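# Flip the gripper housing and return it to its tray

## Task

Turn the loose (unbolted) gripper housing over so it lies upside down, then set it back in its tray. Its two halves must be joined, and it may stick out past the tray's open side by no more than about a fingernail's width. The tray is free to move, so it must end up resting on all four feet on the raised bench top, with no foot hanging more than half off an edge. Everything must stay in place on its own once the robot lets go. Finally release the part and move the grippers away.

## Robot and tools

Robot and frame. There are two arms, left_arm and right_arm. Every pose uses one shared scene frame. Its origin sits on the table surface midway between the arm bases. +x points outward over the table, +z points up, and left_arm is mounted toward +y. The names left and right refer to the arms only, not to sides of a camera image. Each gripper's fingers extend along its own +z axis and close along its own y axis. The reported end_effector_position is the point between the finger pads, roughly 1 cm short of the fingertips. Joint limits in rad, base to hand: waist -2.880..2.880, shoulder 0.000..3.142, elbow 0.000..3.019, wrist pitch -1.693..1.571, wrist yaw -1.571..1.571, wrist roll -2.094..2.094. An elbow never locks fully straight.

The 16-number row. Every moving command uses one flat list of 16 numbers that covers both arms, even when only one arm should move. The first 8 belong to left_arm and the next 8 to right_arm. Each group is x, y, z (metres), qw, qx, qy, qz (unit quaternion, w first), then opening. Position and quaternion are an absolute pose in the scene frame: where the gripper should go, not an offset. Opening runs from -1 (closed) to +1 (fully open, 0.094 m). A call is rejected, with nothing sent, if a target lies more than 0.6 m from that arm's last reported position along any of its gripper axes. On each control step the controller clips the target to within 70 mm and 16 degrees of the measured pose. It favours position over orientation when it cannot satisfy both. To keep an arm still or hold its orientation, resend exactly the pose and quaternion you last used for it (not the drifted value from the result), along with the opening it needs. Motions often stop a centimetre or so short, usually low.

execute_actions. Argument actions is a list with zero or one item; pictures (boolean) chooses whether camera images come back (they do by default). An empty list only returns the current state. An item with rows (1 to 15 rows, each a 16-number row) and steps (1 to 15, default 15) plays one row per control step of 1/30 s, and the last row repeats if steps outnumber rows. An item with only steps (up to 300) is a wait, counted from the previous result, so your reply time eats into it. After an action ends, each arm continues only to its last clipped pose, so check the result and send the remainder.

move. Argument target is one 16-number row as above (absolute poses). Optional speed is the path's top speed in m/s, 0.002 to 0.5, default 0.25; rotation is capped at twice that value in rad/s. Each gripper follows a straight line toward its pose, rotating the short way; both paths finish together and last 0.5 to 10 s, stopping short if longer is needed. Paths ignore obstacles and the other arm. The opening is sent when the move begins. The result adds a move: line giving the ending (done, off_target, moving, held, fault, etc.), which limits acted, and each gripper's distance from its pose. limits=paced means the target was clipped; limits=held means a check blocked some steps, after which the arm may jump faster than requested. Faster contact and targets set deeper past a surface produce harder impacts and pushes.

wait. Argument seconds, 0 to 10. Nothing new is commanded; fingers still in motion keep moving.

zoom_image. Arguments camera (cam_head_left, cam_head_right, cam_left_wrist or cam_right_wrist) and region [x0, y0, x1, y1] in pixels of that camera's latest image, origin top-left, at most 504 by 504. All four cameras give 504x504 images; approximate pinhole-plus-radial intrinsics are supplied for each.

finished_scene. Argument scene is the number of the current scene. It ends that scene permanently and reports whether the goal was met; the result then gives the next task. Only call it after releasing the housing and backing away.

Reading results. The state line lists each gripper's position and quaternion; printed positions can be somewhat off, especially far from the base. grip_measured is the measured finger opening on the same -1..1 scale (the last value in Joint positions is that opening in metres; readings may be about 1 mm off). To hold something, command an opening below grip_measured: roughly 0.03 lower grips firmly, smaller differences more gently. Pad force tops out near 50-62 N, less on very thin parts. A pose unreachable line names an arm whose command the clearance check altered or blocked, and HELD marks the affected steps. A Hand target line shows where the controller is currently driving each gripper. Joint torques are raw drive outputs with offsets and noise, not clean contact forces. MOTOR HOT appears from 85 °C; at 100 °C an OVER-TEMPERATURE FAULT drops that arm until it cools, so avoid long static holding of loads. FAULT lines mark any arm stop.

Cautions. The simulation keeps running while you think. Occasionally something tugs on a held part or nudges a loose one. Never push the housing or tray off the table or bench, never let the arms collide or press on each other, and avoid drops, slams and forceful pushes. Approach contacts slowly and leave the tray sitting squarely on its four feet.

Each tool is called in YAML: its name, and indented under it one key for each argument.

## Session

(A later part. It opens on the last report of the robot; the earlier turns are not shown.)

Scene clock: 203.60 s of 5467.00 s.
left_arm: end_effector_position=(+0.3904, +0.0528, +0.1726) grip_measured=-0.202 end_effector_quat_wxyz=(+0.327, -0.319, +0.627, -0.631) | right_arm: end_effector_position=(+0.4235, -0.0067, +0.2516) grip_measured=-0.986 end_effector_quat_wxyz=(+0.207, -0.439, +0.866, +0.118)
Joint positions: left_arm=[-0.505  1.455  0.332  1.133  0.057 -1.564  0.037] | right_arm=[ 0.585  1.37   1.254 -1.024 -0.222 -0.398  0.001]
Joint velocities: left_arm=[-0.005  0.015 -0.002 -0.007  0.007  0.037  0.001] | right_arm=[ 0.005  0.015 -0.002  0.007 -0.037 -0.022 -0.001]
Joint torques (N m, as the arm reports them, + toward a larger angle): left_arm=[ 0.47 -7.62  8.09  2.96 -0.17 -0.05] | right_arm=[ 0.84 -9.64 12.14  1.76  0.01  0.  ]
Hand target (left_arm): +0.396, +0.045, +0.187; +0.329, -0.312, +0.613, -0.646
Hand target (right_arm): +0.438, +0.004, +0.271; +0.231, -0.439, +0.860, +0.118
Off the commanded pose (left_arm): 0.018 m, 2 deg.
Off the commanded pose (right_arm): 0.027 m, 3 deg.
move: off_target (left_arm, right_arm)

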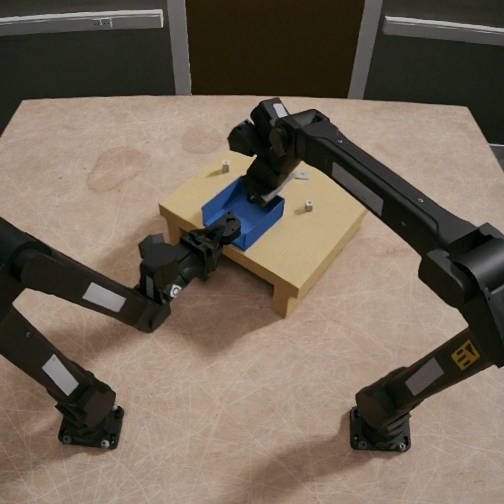

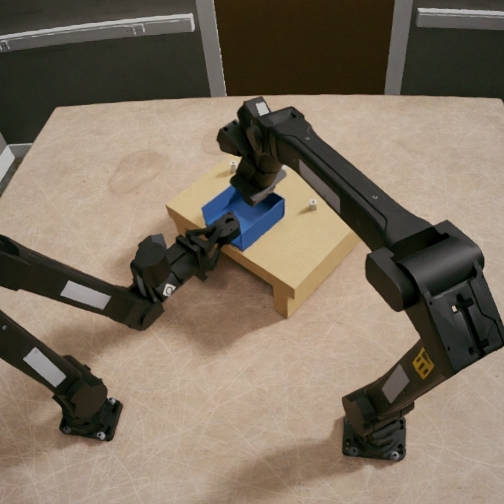

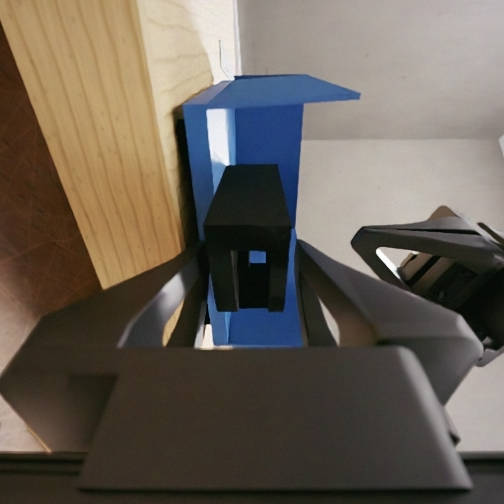

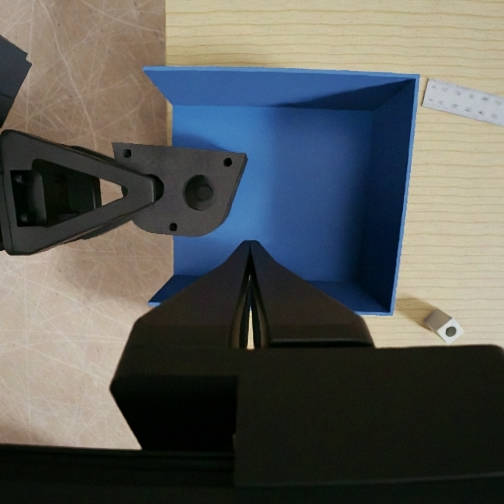

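move:
  target: [0.355,0.077,0.174,0.329,-0.312,0.613,-0.646,-0.15, 0.44,0.005,0.27,0.231,-0.439,0.861,0.118,-1]
  speed: 0.04

move:
  target: [0.359,0.077,0.178,0.4755,0.2676,0.8236,-0.1545,-0.4, 0.44,0.005,0.27,0.231,-0.439,0.861,0.118,-1]
  speed: 0.35

Scene clock: 208.73 s of 5467.00 s.
left_arm: end_effector_position=(+0.3536, +0.0735, +0.1652) grip_measured=-0.152 end_effector_quat_wxyz=(+0.325, -0.312, +0.625, -0.637) | right_arm: end_effector_position=(+0.4235, -0.0067, +0.2516) grip_measured=-0.986 end_effector_quat_wxyz=(+0.207, -0.439, +0.866, +0.118)
Joint positions: left_arm=[-0.505  1.412  0.216  1.219  0.07  -1.564  0.04 ] | right_arm=[ 0.585  1.37   1.254 -1.024 -0.222 -0.398  0.001]
Joint velocities: left_arm=[-0.005 -0.015 -0.027  0.002 -0.051 -0.022 -0.001] | right_arm=[ 0.005  0.005 -0.007 -0.002  0.051  0.037  0.   ]
Joint torques (N m, as the arm reports them, + toward a larger angle): left_arm=[ 2.05 -6.95  5.27  3.1   0.05 -0.05] | right_arm=[ 0.88 -9.66 12.14  1.76  0.    0.  ]
Hand target (left_arm): +0.355, +0.077, +0.174; +0.329, -0.312, +0.614, -0.646
Hand target (right_arm): +0.438, +0.004, +0.271; +0.231, -0.439, +0.860, +0.118
Off the commanded pose (left_arm): 0.010 m, 2 deg.
Off the commanded pose (right_arm): 0.027 m, 3 deg.
After step 90, 0.80 s passed at rest.
move: off_target (right_arm)

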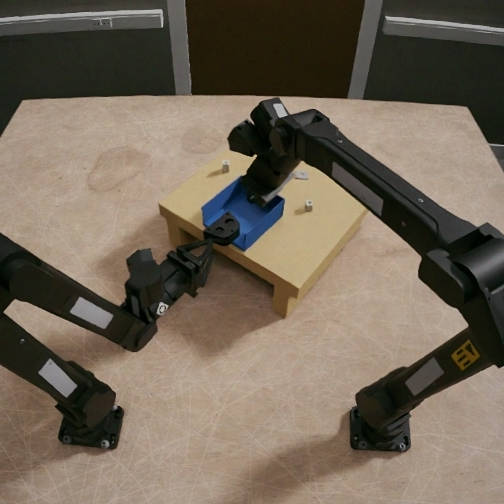

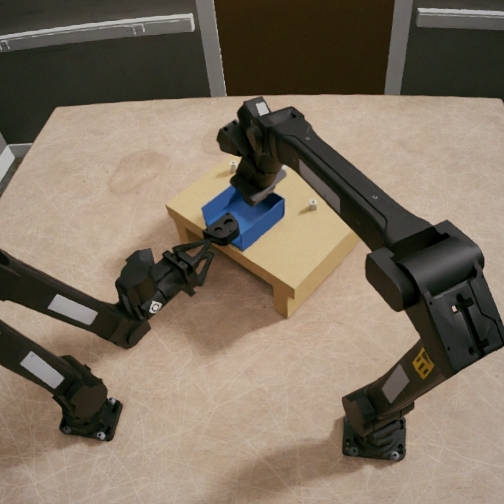

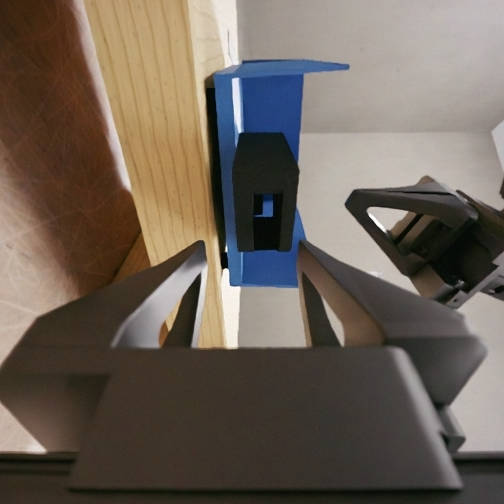

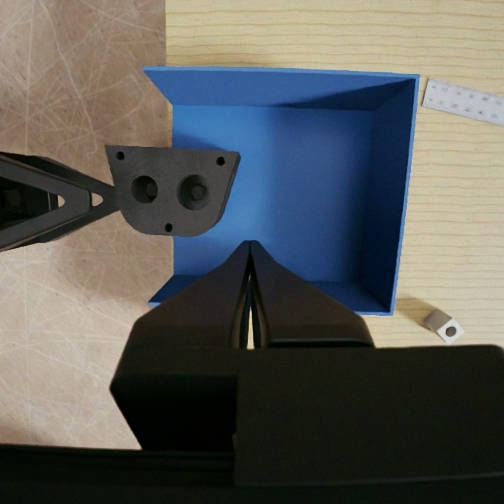

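Scene clock: 211.70 s of 5467.00 s.
left_arm: end_effector_position=(+0.3488, +0.0862, +0.1544) grip_measured=-0.398 end_effector_quat_wxyz=(+0.457, +0.261, +0.837, -0.151) | right_arm: end_effector_position=(+0.4235, -0.0067, +0.2516) grip_measured=-0.986 end_effector_quat_wxyz=(+0.207, -0.439, +0.866, +0.118)
Joint positions: left_arm=[-0.489  0.985  0.443 -0.026  0.06   0.022  0.028] | right_arm=[ 0.585  1.37   1.254 -1.024 -0.222 -0.398  0.001]
Joint velocities: left_arm=[-0.005 -0.005 -0.022 -0.002 -0.022 -0.007 -0.001] | right_arm=[-0.005  0.005  0.002  0.007  0.051 -0.022 -0.001]
Joint torques (N m, as the arm reports them, + toward a larger angle): left_arm=[ 0.6  -5.21 13.01  1.86 -0.09  0.08] | right_arm=[ 0.87 -9.62 12.14  1.76  0.01  0.  ]
Hand target (left_arm): +0.358, +0.077, +0.180; +0.476, +0.266, +0.824, -0.153
Hand target (right_arm): +0.438, +0.004, +0.271; +0.231, -0.439, +0.860, +0.118
Off the commanded pose (left_arm): 0.027 m, 3 deg.
Off the commanded pose (right_arm): 0.027 m, 3 deg.
move: off_target (left_arm, right_arm)

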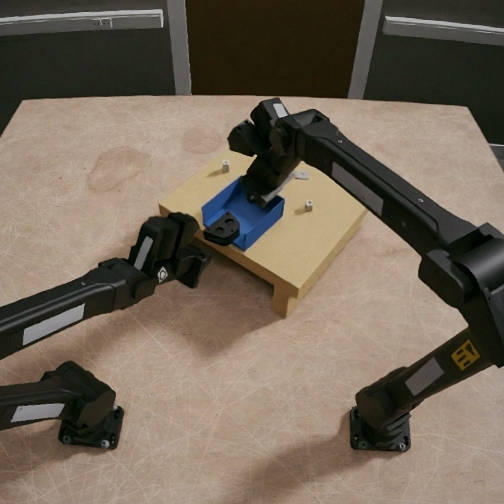

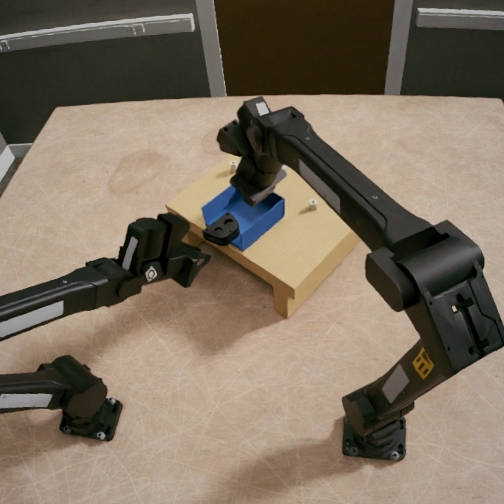

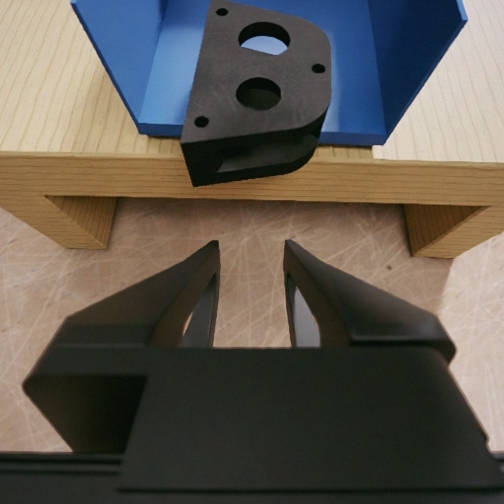

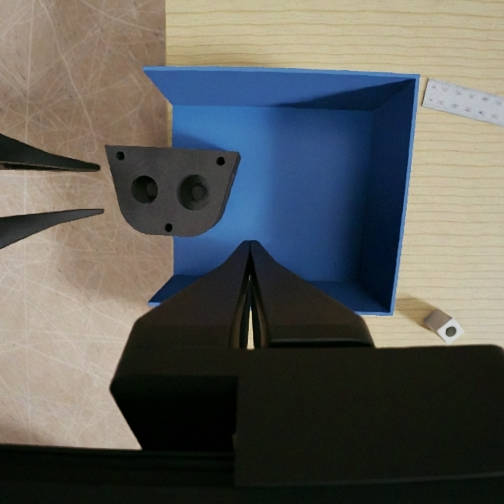

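move:
  target: [0.350,0.085,0.195,0.165,0.304,0.937,-0.054,-0.4, 0.36,-0.25,0.27,0.231,-0.439,0.861,0.118,-1]
  speed: 0.3

move:
  target: [0.395,0.052,0.19,0.165,0.304,0.937,-0.054,-0.4, 0.36,-0.25,0.27,0.231,-0.439,0.861,0.118,-1]
  speed: 0.03

Scene clock: 217.33 s of 5467.00 s.
left_arm: end_effector_position=(+0.3419, +0.0937, +0.1775) grip_measured=-0.398 end_effector_quat_wxyz=(+0.154, +0.295, +0.942, -0.051) | right_arm: end_effector_position=(+0.3632, -0.2564, +0.2691) grip_measured=-0.986 end_effector_quat_wxyz=(+0.233, -0.433, +0.864, +0.105)
Joint positions: left_arm=[-0.5    1.194  0.937 -0.988  0.02   0.043  0.028] | right_arm=[-0.068  1.085  1.066 -1.276 -0.443 -1.028  0.001]
Joint velocities: left_arm=[-0.005 -0.005 -0.012 -0.007  0.022 -0.11   0.   ] | right_arm=[-0.005 -0.015  0.007  0.007 -0.066  0.022  0.001]
Joint torques (N m, as the arm reports them, + toward a larger angle): left_arm=[ 0.53 -7.85 13.13  0.79 -0.15  0.06] | right_arm=[ 0.72 -6.27  8.02  0.61 -0.47 -0.22]
Hand target (left_arm): +0.350, +0.085, +0.193; +0.166, +0.303, +0.937, -0.052
Hand target (right_arm): +0.360, -0.254, +0.269; +0.231, -0.440, +0.861, +0.109
Off the commanded pose (left_arm): 0.021 m, 2 deg.
Off the commanded pose (right_arm): 0.007 m, 2 deg.
After step 90, 0.87 s passed at rest.
move: off_target (left_arm)

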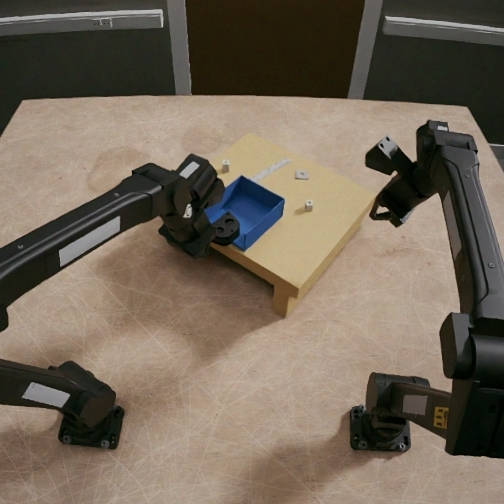

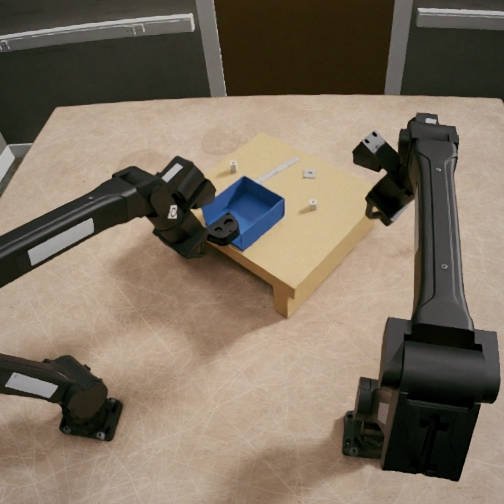

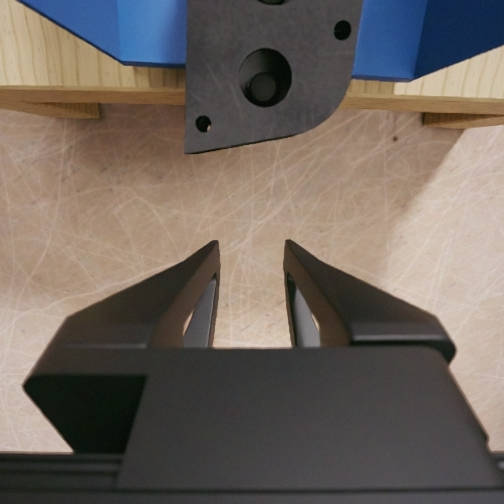

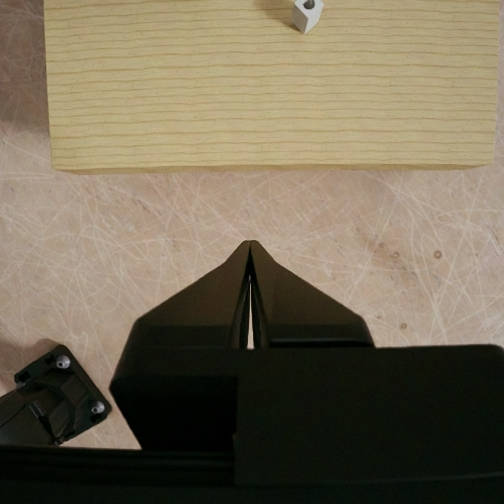

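Scene clock: 219.90 s of 5467.00 s.
left_arm: end_effector_position=(+0.3803, +0.0666, +0.1737) grip_measured=-0.398 end_effector_quat_wxyz=(+0.142, +0.298, +0.943, -0.048) | right_arm: end_effector_position=(+0.3616, -0.2538, +0.2697) grip_measured=-0.986 end_effector_quat_wxyz=(+0.234, -0.433, +0.863, +0.114)
Joint positions: left_arm=[-0.506  1.339  1.057 -0.988  0.02   0.043  0.028] | right_arm=[-0.068  1.085  1.066 -1.284 -0.458 -1.028  0.001]
Joint velocities: left_arm=[-0.005 -0.005  0.012  0.002  0.007 -0.037  0.   ] | right_arm=[-0.015  0.005  0.002 -0.002  0.037 -0.022  0.   ]
Joint torques (N m, as the arm reports them, + toward a larger angle): left_arm=[ 0.39 -9.68 13.22  1.73 -0.06  0.02] | right_arm=[ 1.02 -5.9   8.27  0.58 -0.48 -0.14]
Hand target (left_arm): +0.394, +0.053, +0.190; +0.165, +0.304, +0.937, -0.054
Hand target (right_arm): +0.360, -0.250, +0.270; +0.231, -0.439, +0.860, +0.118
Off the commanded pose (left_arm): 0.026 m, 3 deg.
Off the commanded pose (right_arm): 0.004 m, 1 deg.
move: off_target (left_arm)

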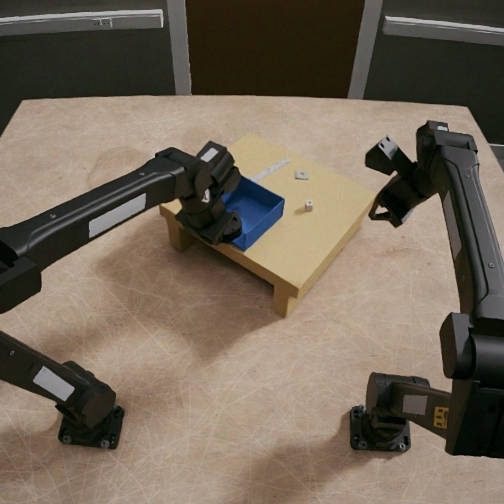

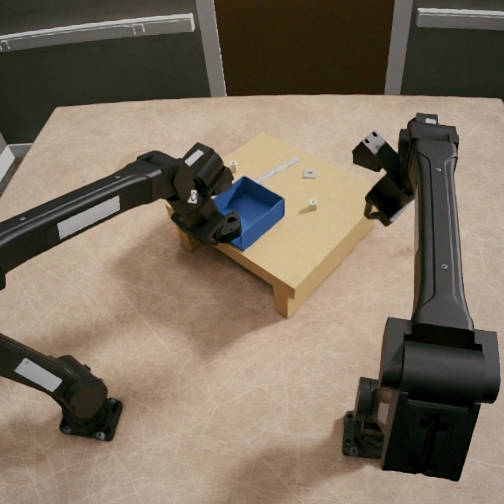

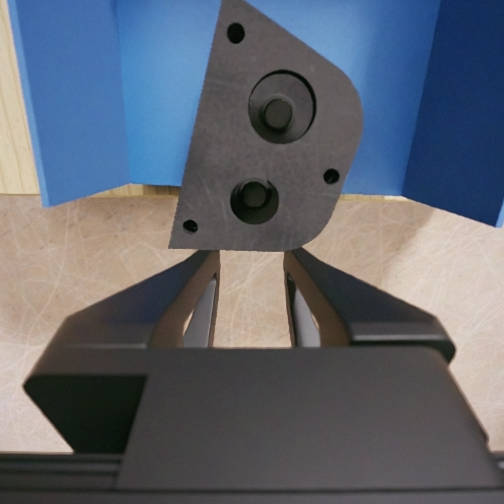

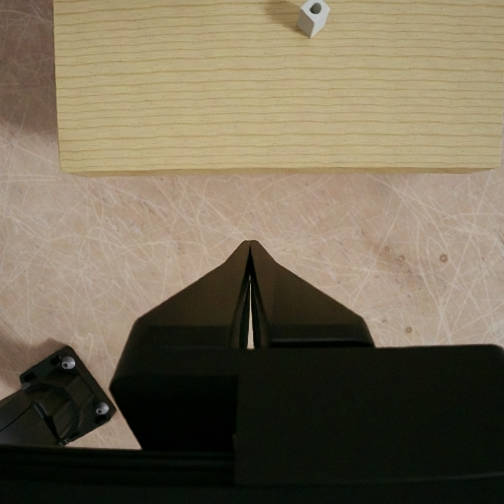

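move:
  target: [0.432,0.024,0.19, 0.165,0.304,0.937,-0.054, -0.4, 0.36,-0.25,0.27,0.231,-0.439,0.861,0.118,-1]
  speed: 0.03

Scene clock: 229.13 s of 5467.00 s.
left_arm: end_effector_position=(+0.4174, +0.0385, +0.1750) grip_measured=-0.398 end_effector_quat_wxyz=(+0.144, +0.301, +0.941, -0.049) | right_arm: end_effector_position=(+0.3616, -0.2538, +0.2697) grip_measured=-0.986 end_effector_quat_wxyz=(+0.234, -0.433, +0.863, +0.114)
Joint positions: left_arm=[-0.513  1.456  1.178 -0.988  0.02   0.043  0.028] | right_arm=[-0.068  1.085  1.066 -1.284 -0.458 -1.028  0.001]
Joint velocities: left_arm=[-0.005  0.005 -0.022 -0.012  0.007 -0.007  0.001] | right_arm=[-0.005 -0.005  0.022  0.002  0.007 -0.007  0.   ]
Joint torques (N m, as the arm reports them, + toward a larger angle): left_arm=[  0.65 -11.56  13.28   1.61  -0.14  -0.06] | right_arm=[ 1.11 -5.88  8.27  0.58 -0.48 -0.14]
Hand target (left_arm): +0.431, +0.025, +0.190; +0.165, +0.304, +0.937, -0.054
Hand target (right_arm): +0.360, -0.250, +0.270; +0.231, -0.439, +0.860, +0.118
Off the commanded pose (left_arm): 0.025 m, 3 deg.
Off the commanded pose (right_arm): 0.004 m, 1 deg.
After step 90, 3.67 s passed at rest.
move: off_target (left_arm)

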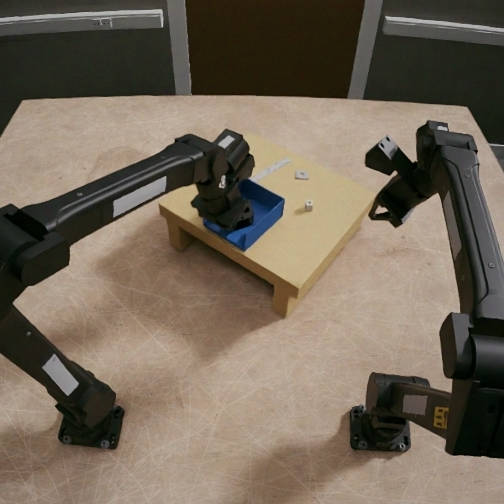

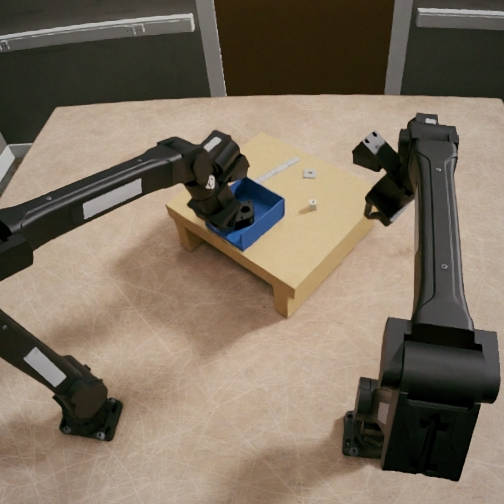

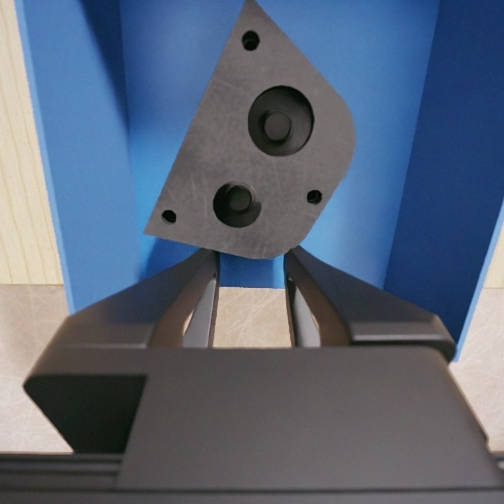

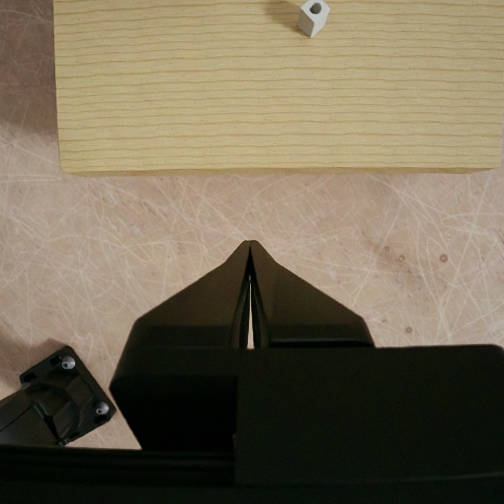

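move:
  target: [0.36,0.09,0.27, 0.165,0.304,0.937,-0.054, -0.4, 0.36,-0.25,0.27,0.231,-0.439,0.861,0.118,-1]
  speed: 0.15

zoom_image:
  camera: "cam_head_right"
  region: [150, 140, 330, 300]

Scene clock: 232.50 s of 5467.00 s.
left_arm: end_effector_position=(+0.3558, +0.0889, +0.2648) grip_measured=-0.398 end_effector_quat_wxyz=(+0.163, +0.303, +0.938, -0.054) | right_arm: end_effector_position=(+0.3616, -0.2538, +0.2697) grip_measured=-0.986 end_effector_quat_wxyz=(+0.234, -0.433, +0.863, +0.114)
Joint positions: left_arm=[-0.488  1.188  1.159 -1.199  0.027  0.07   0.028] | right_arm=[-0.068  1.085  1.066 -1.284 -0.458 -1.028  0.001]
Joint velocities: left_arm=[-0.015 -0.005 -0.002 -0.012 -0.022 -0.037  0.002] | right_arm=[-0.015 -0.005 -0.012 -0.022  0.007 -0.051  0.001]
Joint torques (N m, as the arm reports them, + toward a larger angle): left_arm=[ 1.97 -8.63 11.34  0.79  0.08  0.08] | right_arm=[ 1.08 -5.8   8.3   0.57 -0.48 -0.13]
Hand target (left_arm): +0.359, +0.090, +0.271; +0.165, +0.304, +0.937, -0.054
Hand target (right_arm): +0.360, -0.250, +0.270; +0.231, -0.439, +0.860, +0.118
Off the commanded pose (left_arm): 0.007 m, 0 deg.
Off the commanded pose (right_arm): 0.004 m, 1 deg.
move: done

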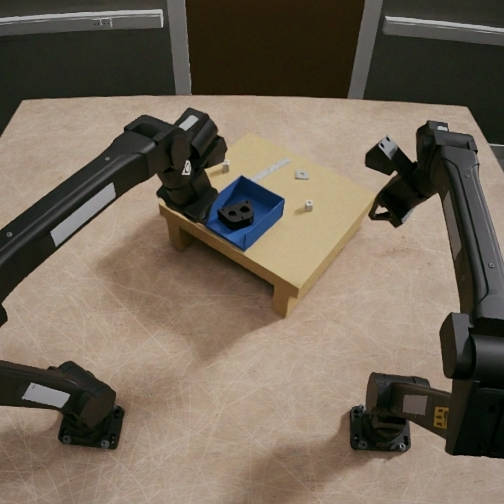

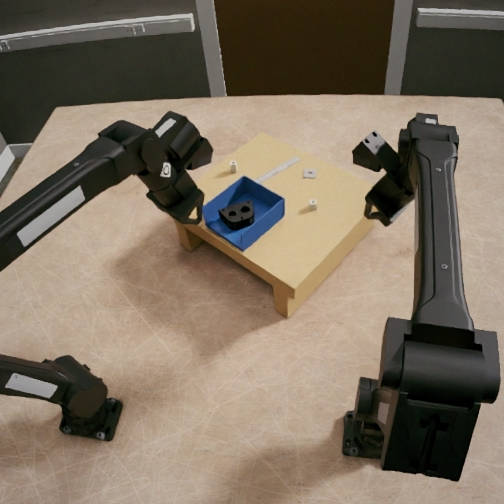

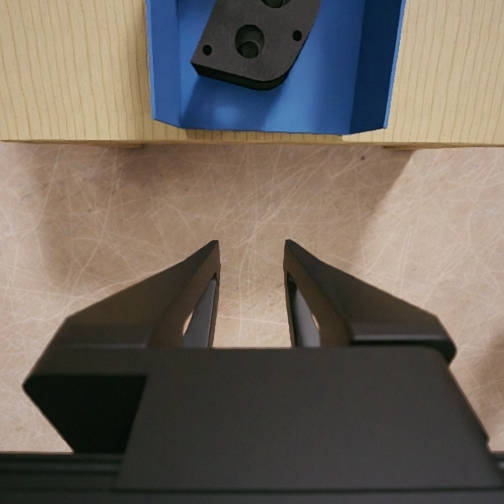

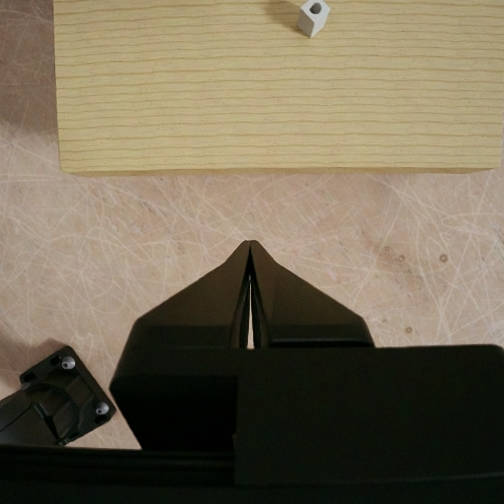

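Region (150, 140, 330, 300) of cam_head_right's 504x504 image, scaled by 2.800, with more detail than that image has.

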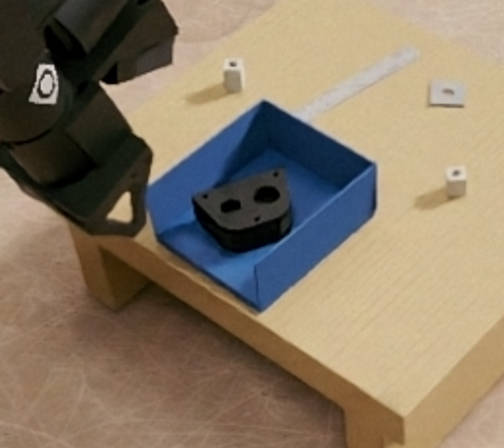

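move:
  target: [0.3,0.25,0.27, 0.165,0.304,0.937,-0.054, -0.4, 0.36,-0.25,0.27,0.231,-0.439,0.861,0.118,-1]

finished_scene:
  scene: 1

Scene clock: 235.30 s of 5467.00 s.
left_arm: end_effector_position=(+0.3017, +0.2537, +0.2705) grip_measured=-0.398 end_effector_quat_wxyz=(+0.169, +0.297, +0.938, -0.048) | right_arm: end_effector_position=(+0.3616, -0.2538, +0.2697) grip_measured=-0.986 end_effector_quat_wxyz=(+0.234, -0.433, +0.863, +0.114)
Joint positions: left_arm=[-0.019  0.898  0.985 -1.345  0.168  0.507  0.028] | right_arm=[-0.068  1.085  1.066 -1.284 -0.458 -1.028  0.001]
Joint velocities: left_arm=[-0.015 -0.005 -0.007 -0.002  0.022  0.007  0.001] | right_arm=[-0.015  0.005 -0.012  0.007 -0.007  0.007 -0.001]
Joint torques (N m, as the arm reports them, + toward a larger angle): left_arm=[ 1.01 -4.52  9.92  0.72  0.2   0.09] | right_arm=[ 1.09 -5.86  8.28  0.57 -0.48 -0.13]
Hand target (left_arm): +0.299, +0.253, +0.270; +0.165, +0.305, +0.937, -0.050
Hand target (right_arm): +0.360, -0.250, +0.270; +0.231, -0.439, +0.860, +0.118
Off the commanded pose (left_arm): 0.004 m, 1 deg.
Off the commanded pose (right_arm): 0.004 m, 1 deg.
move: done

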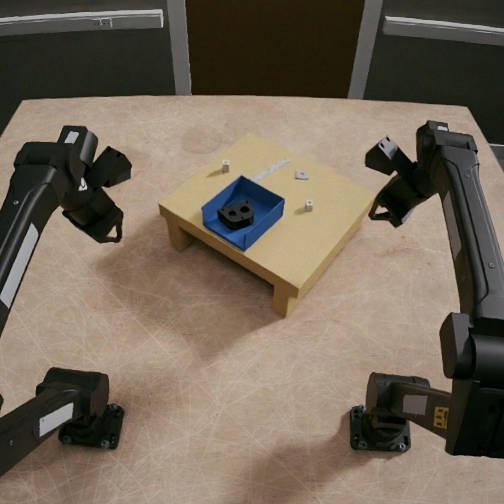

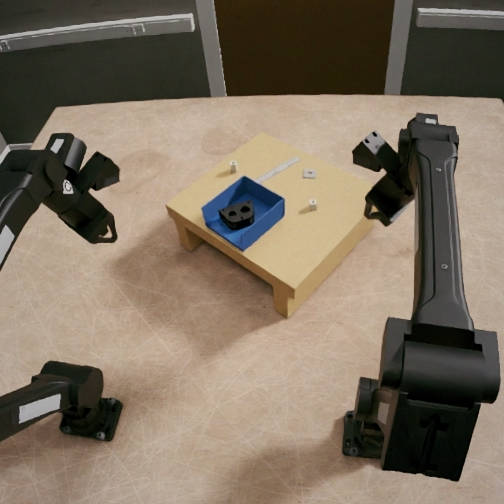

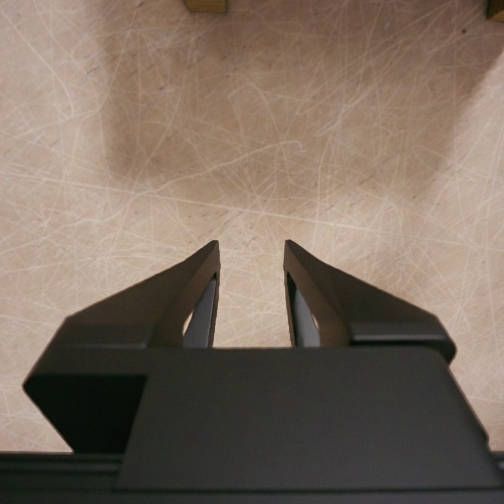

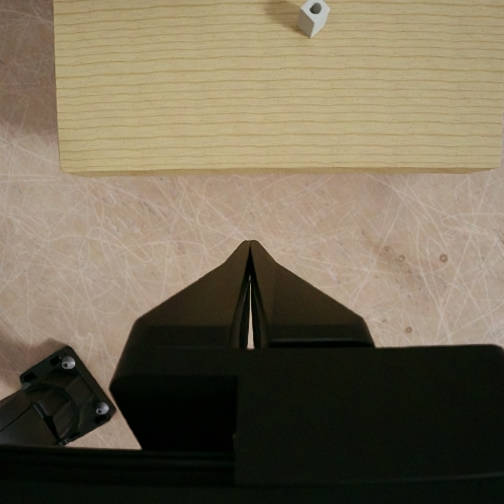

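The scene is finished: the task was done.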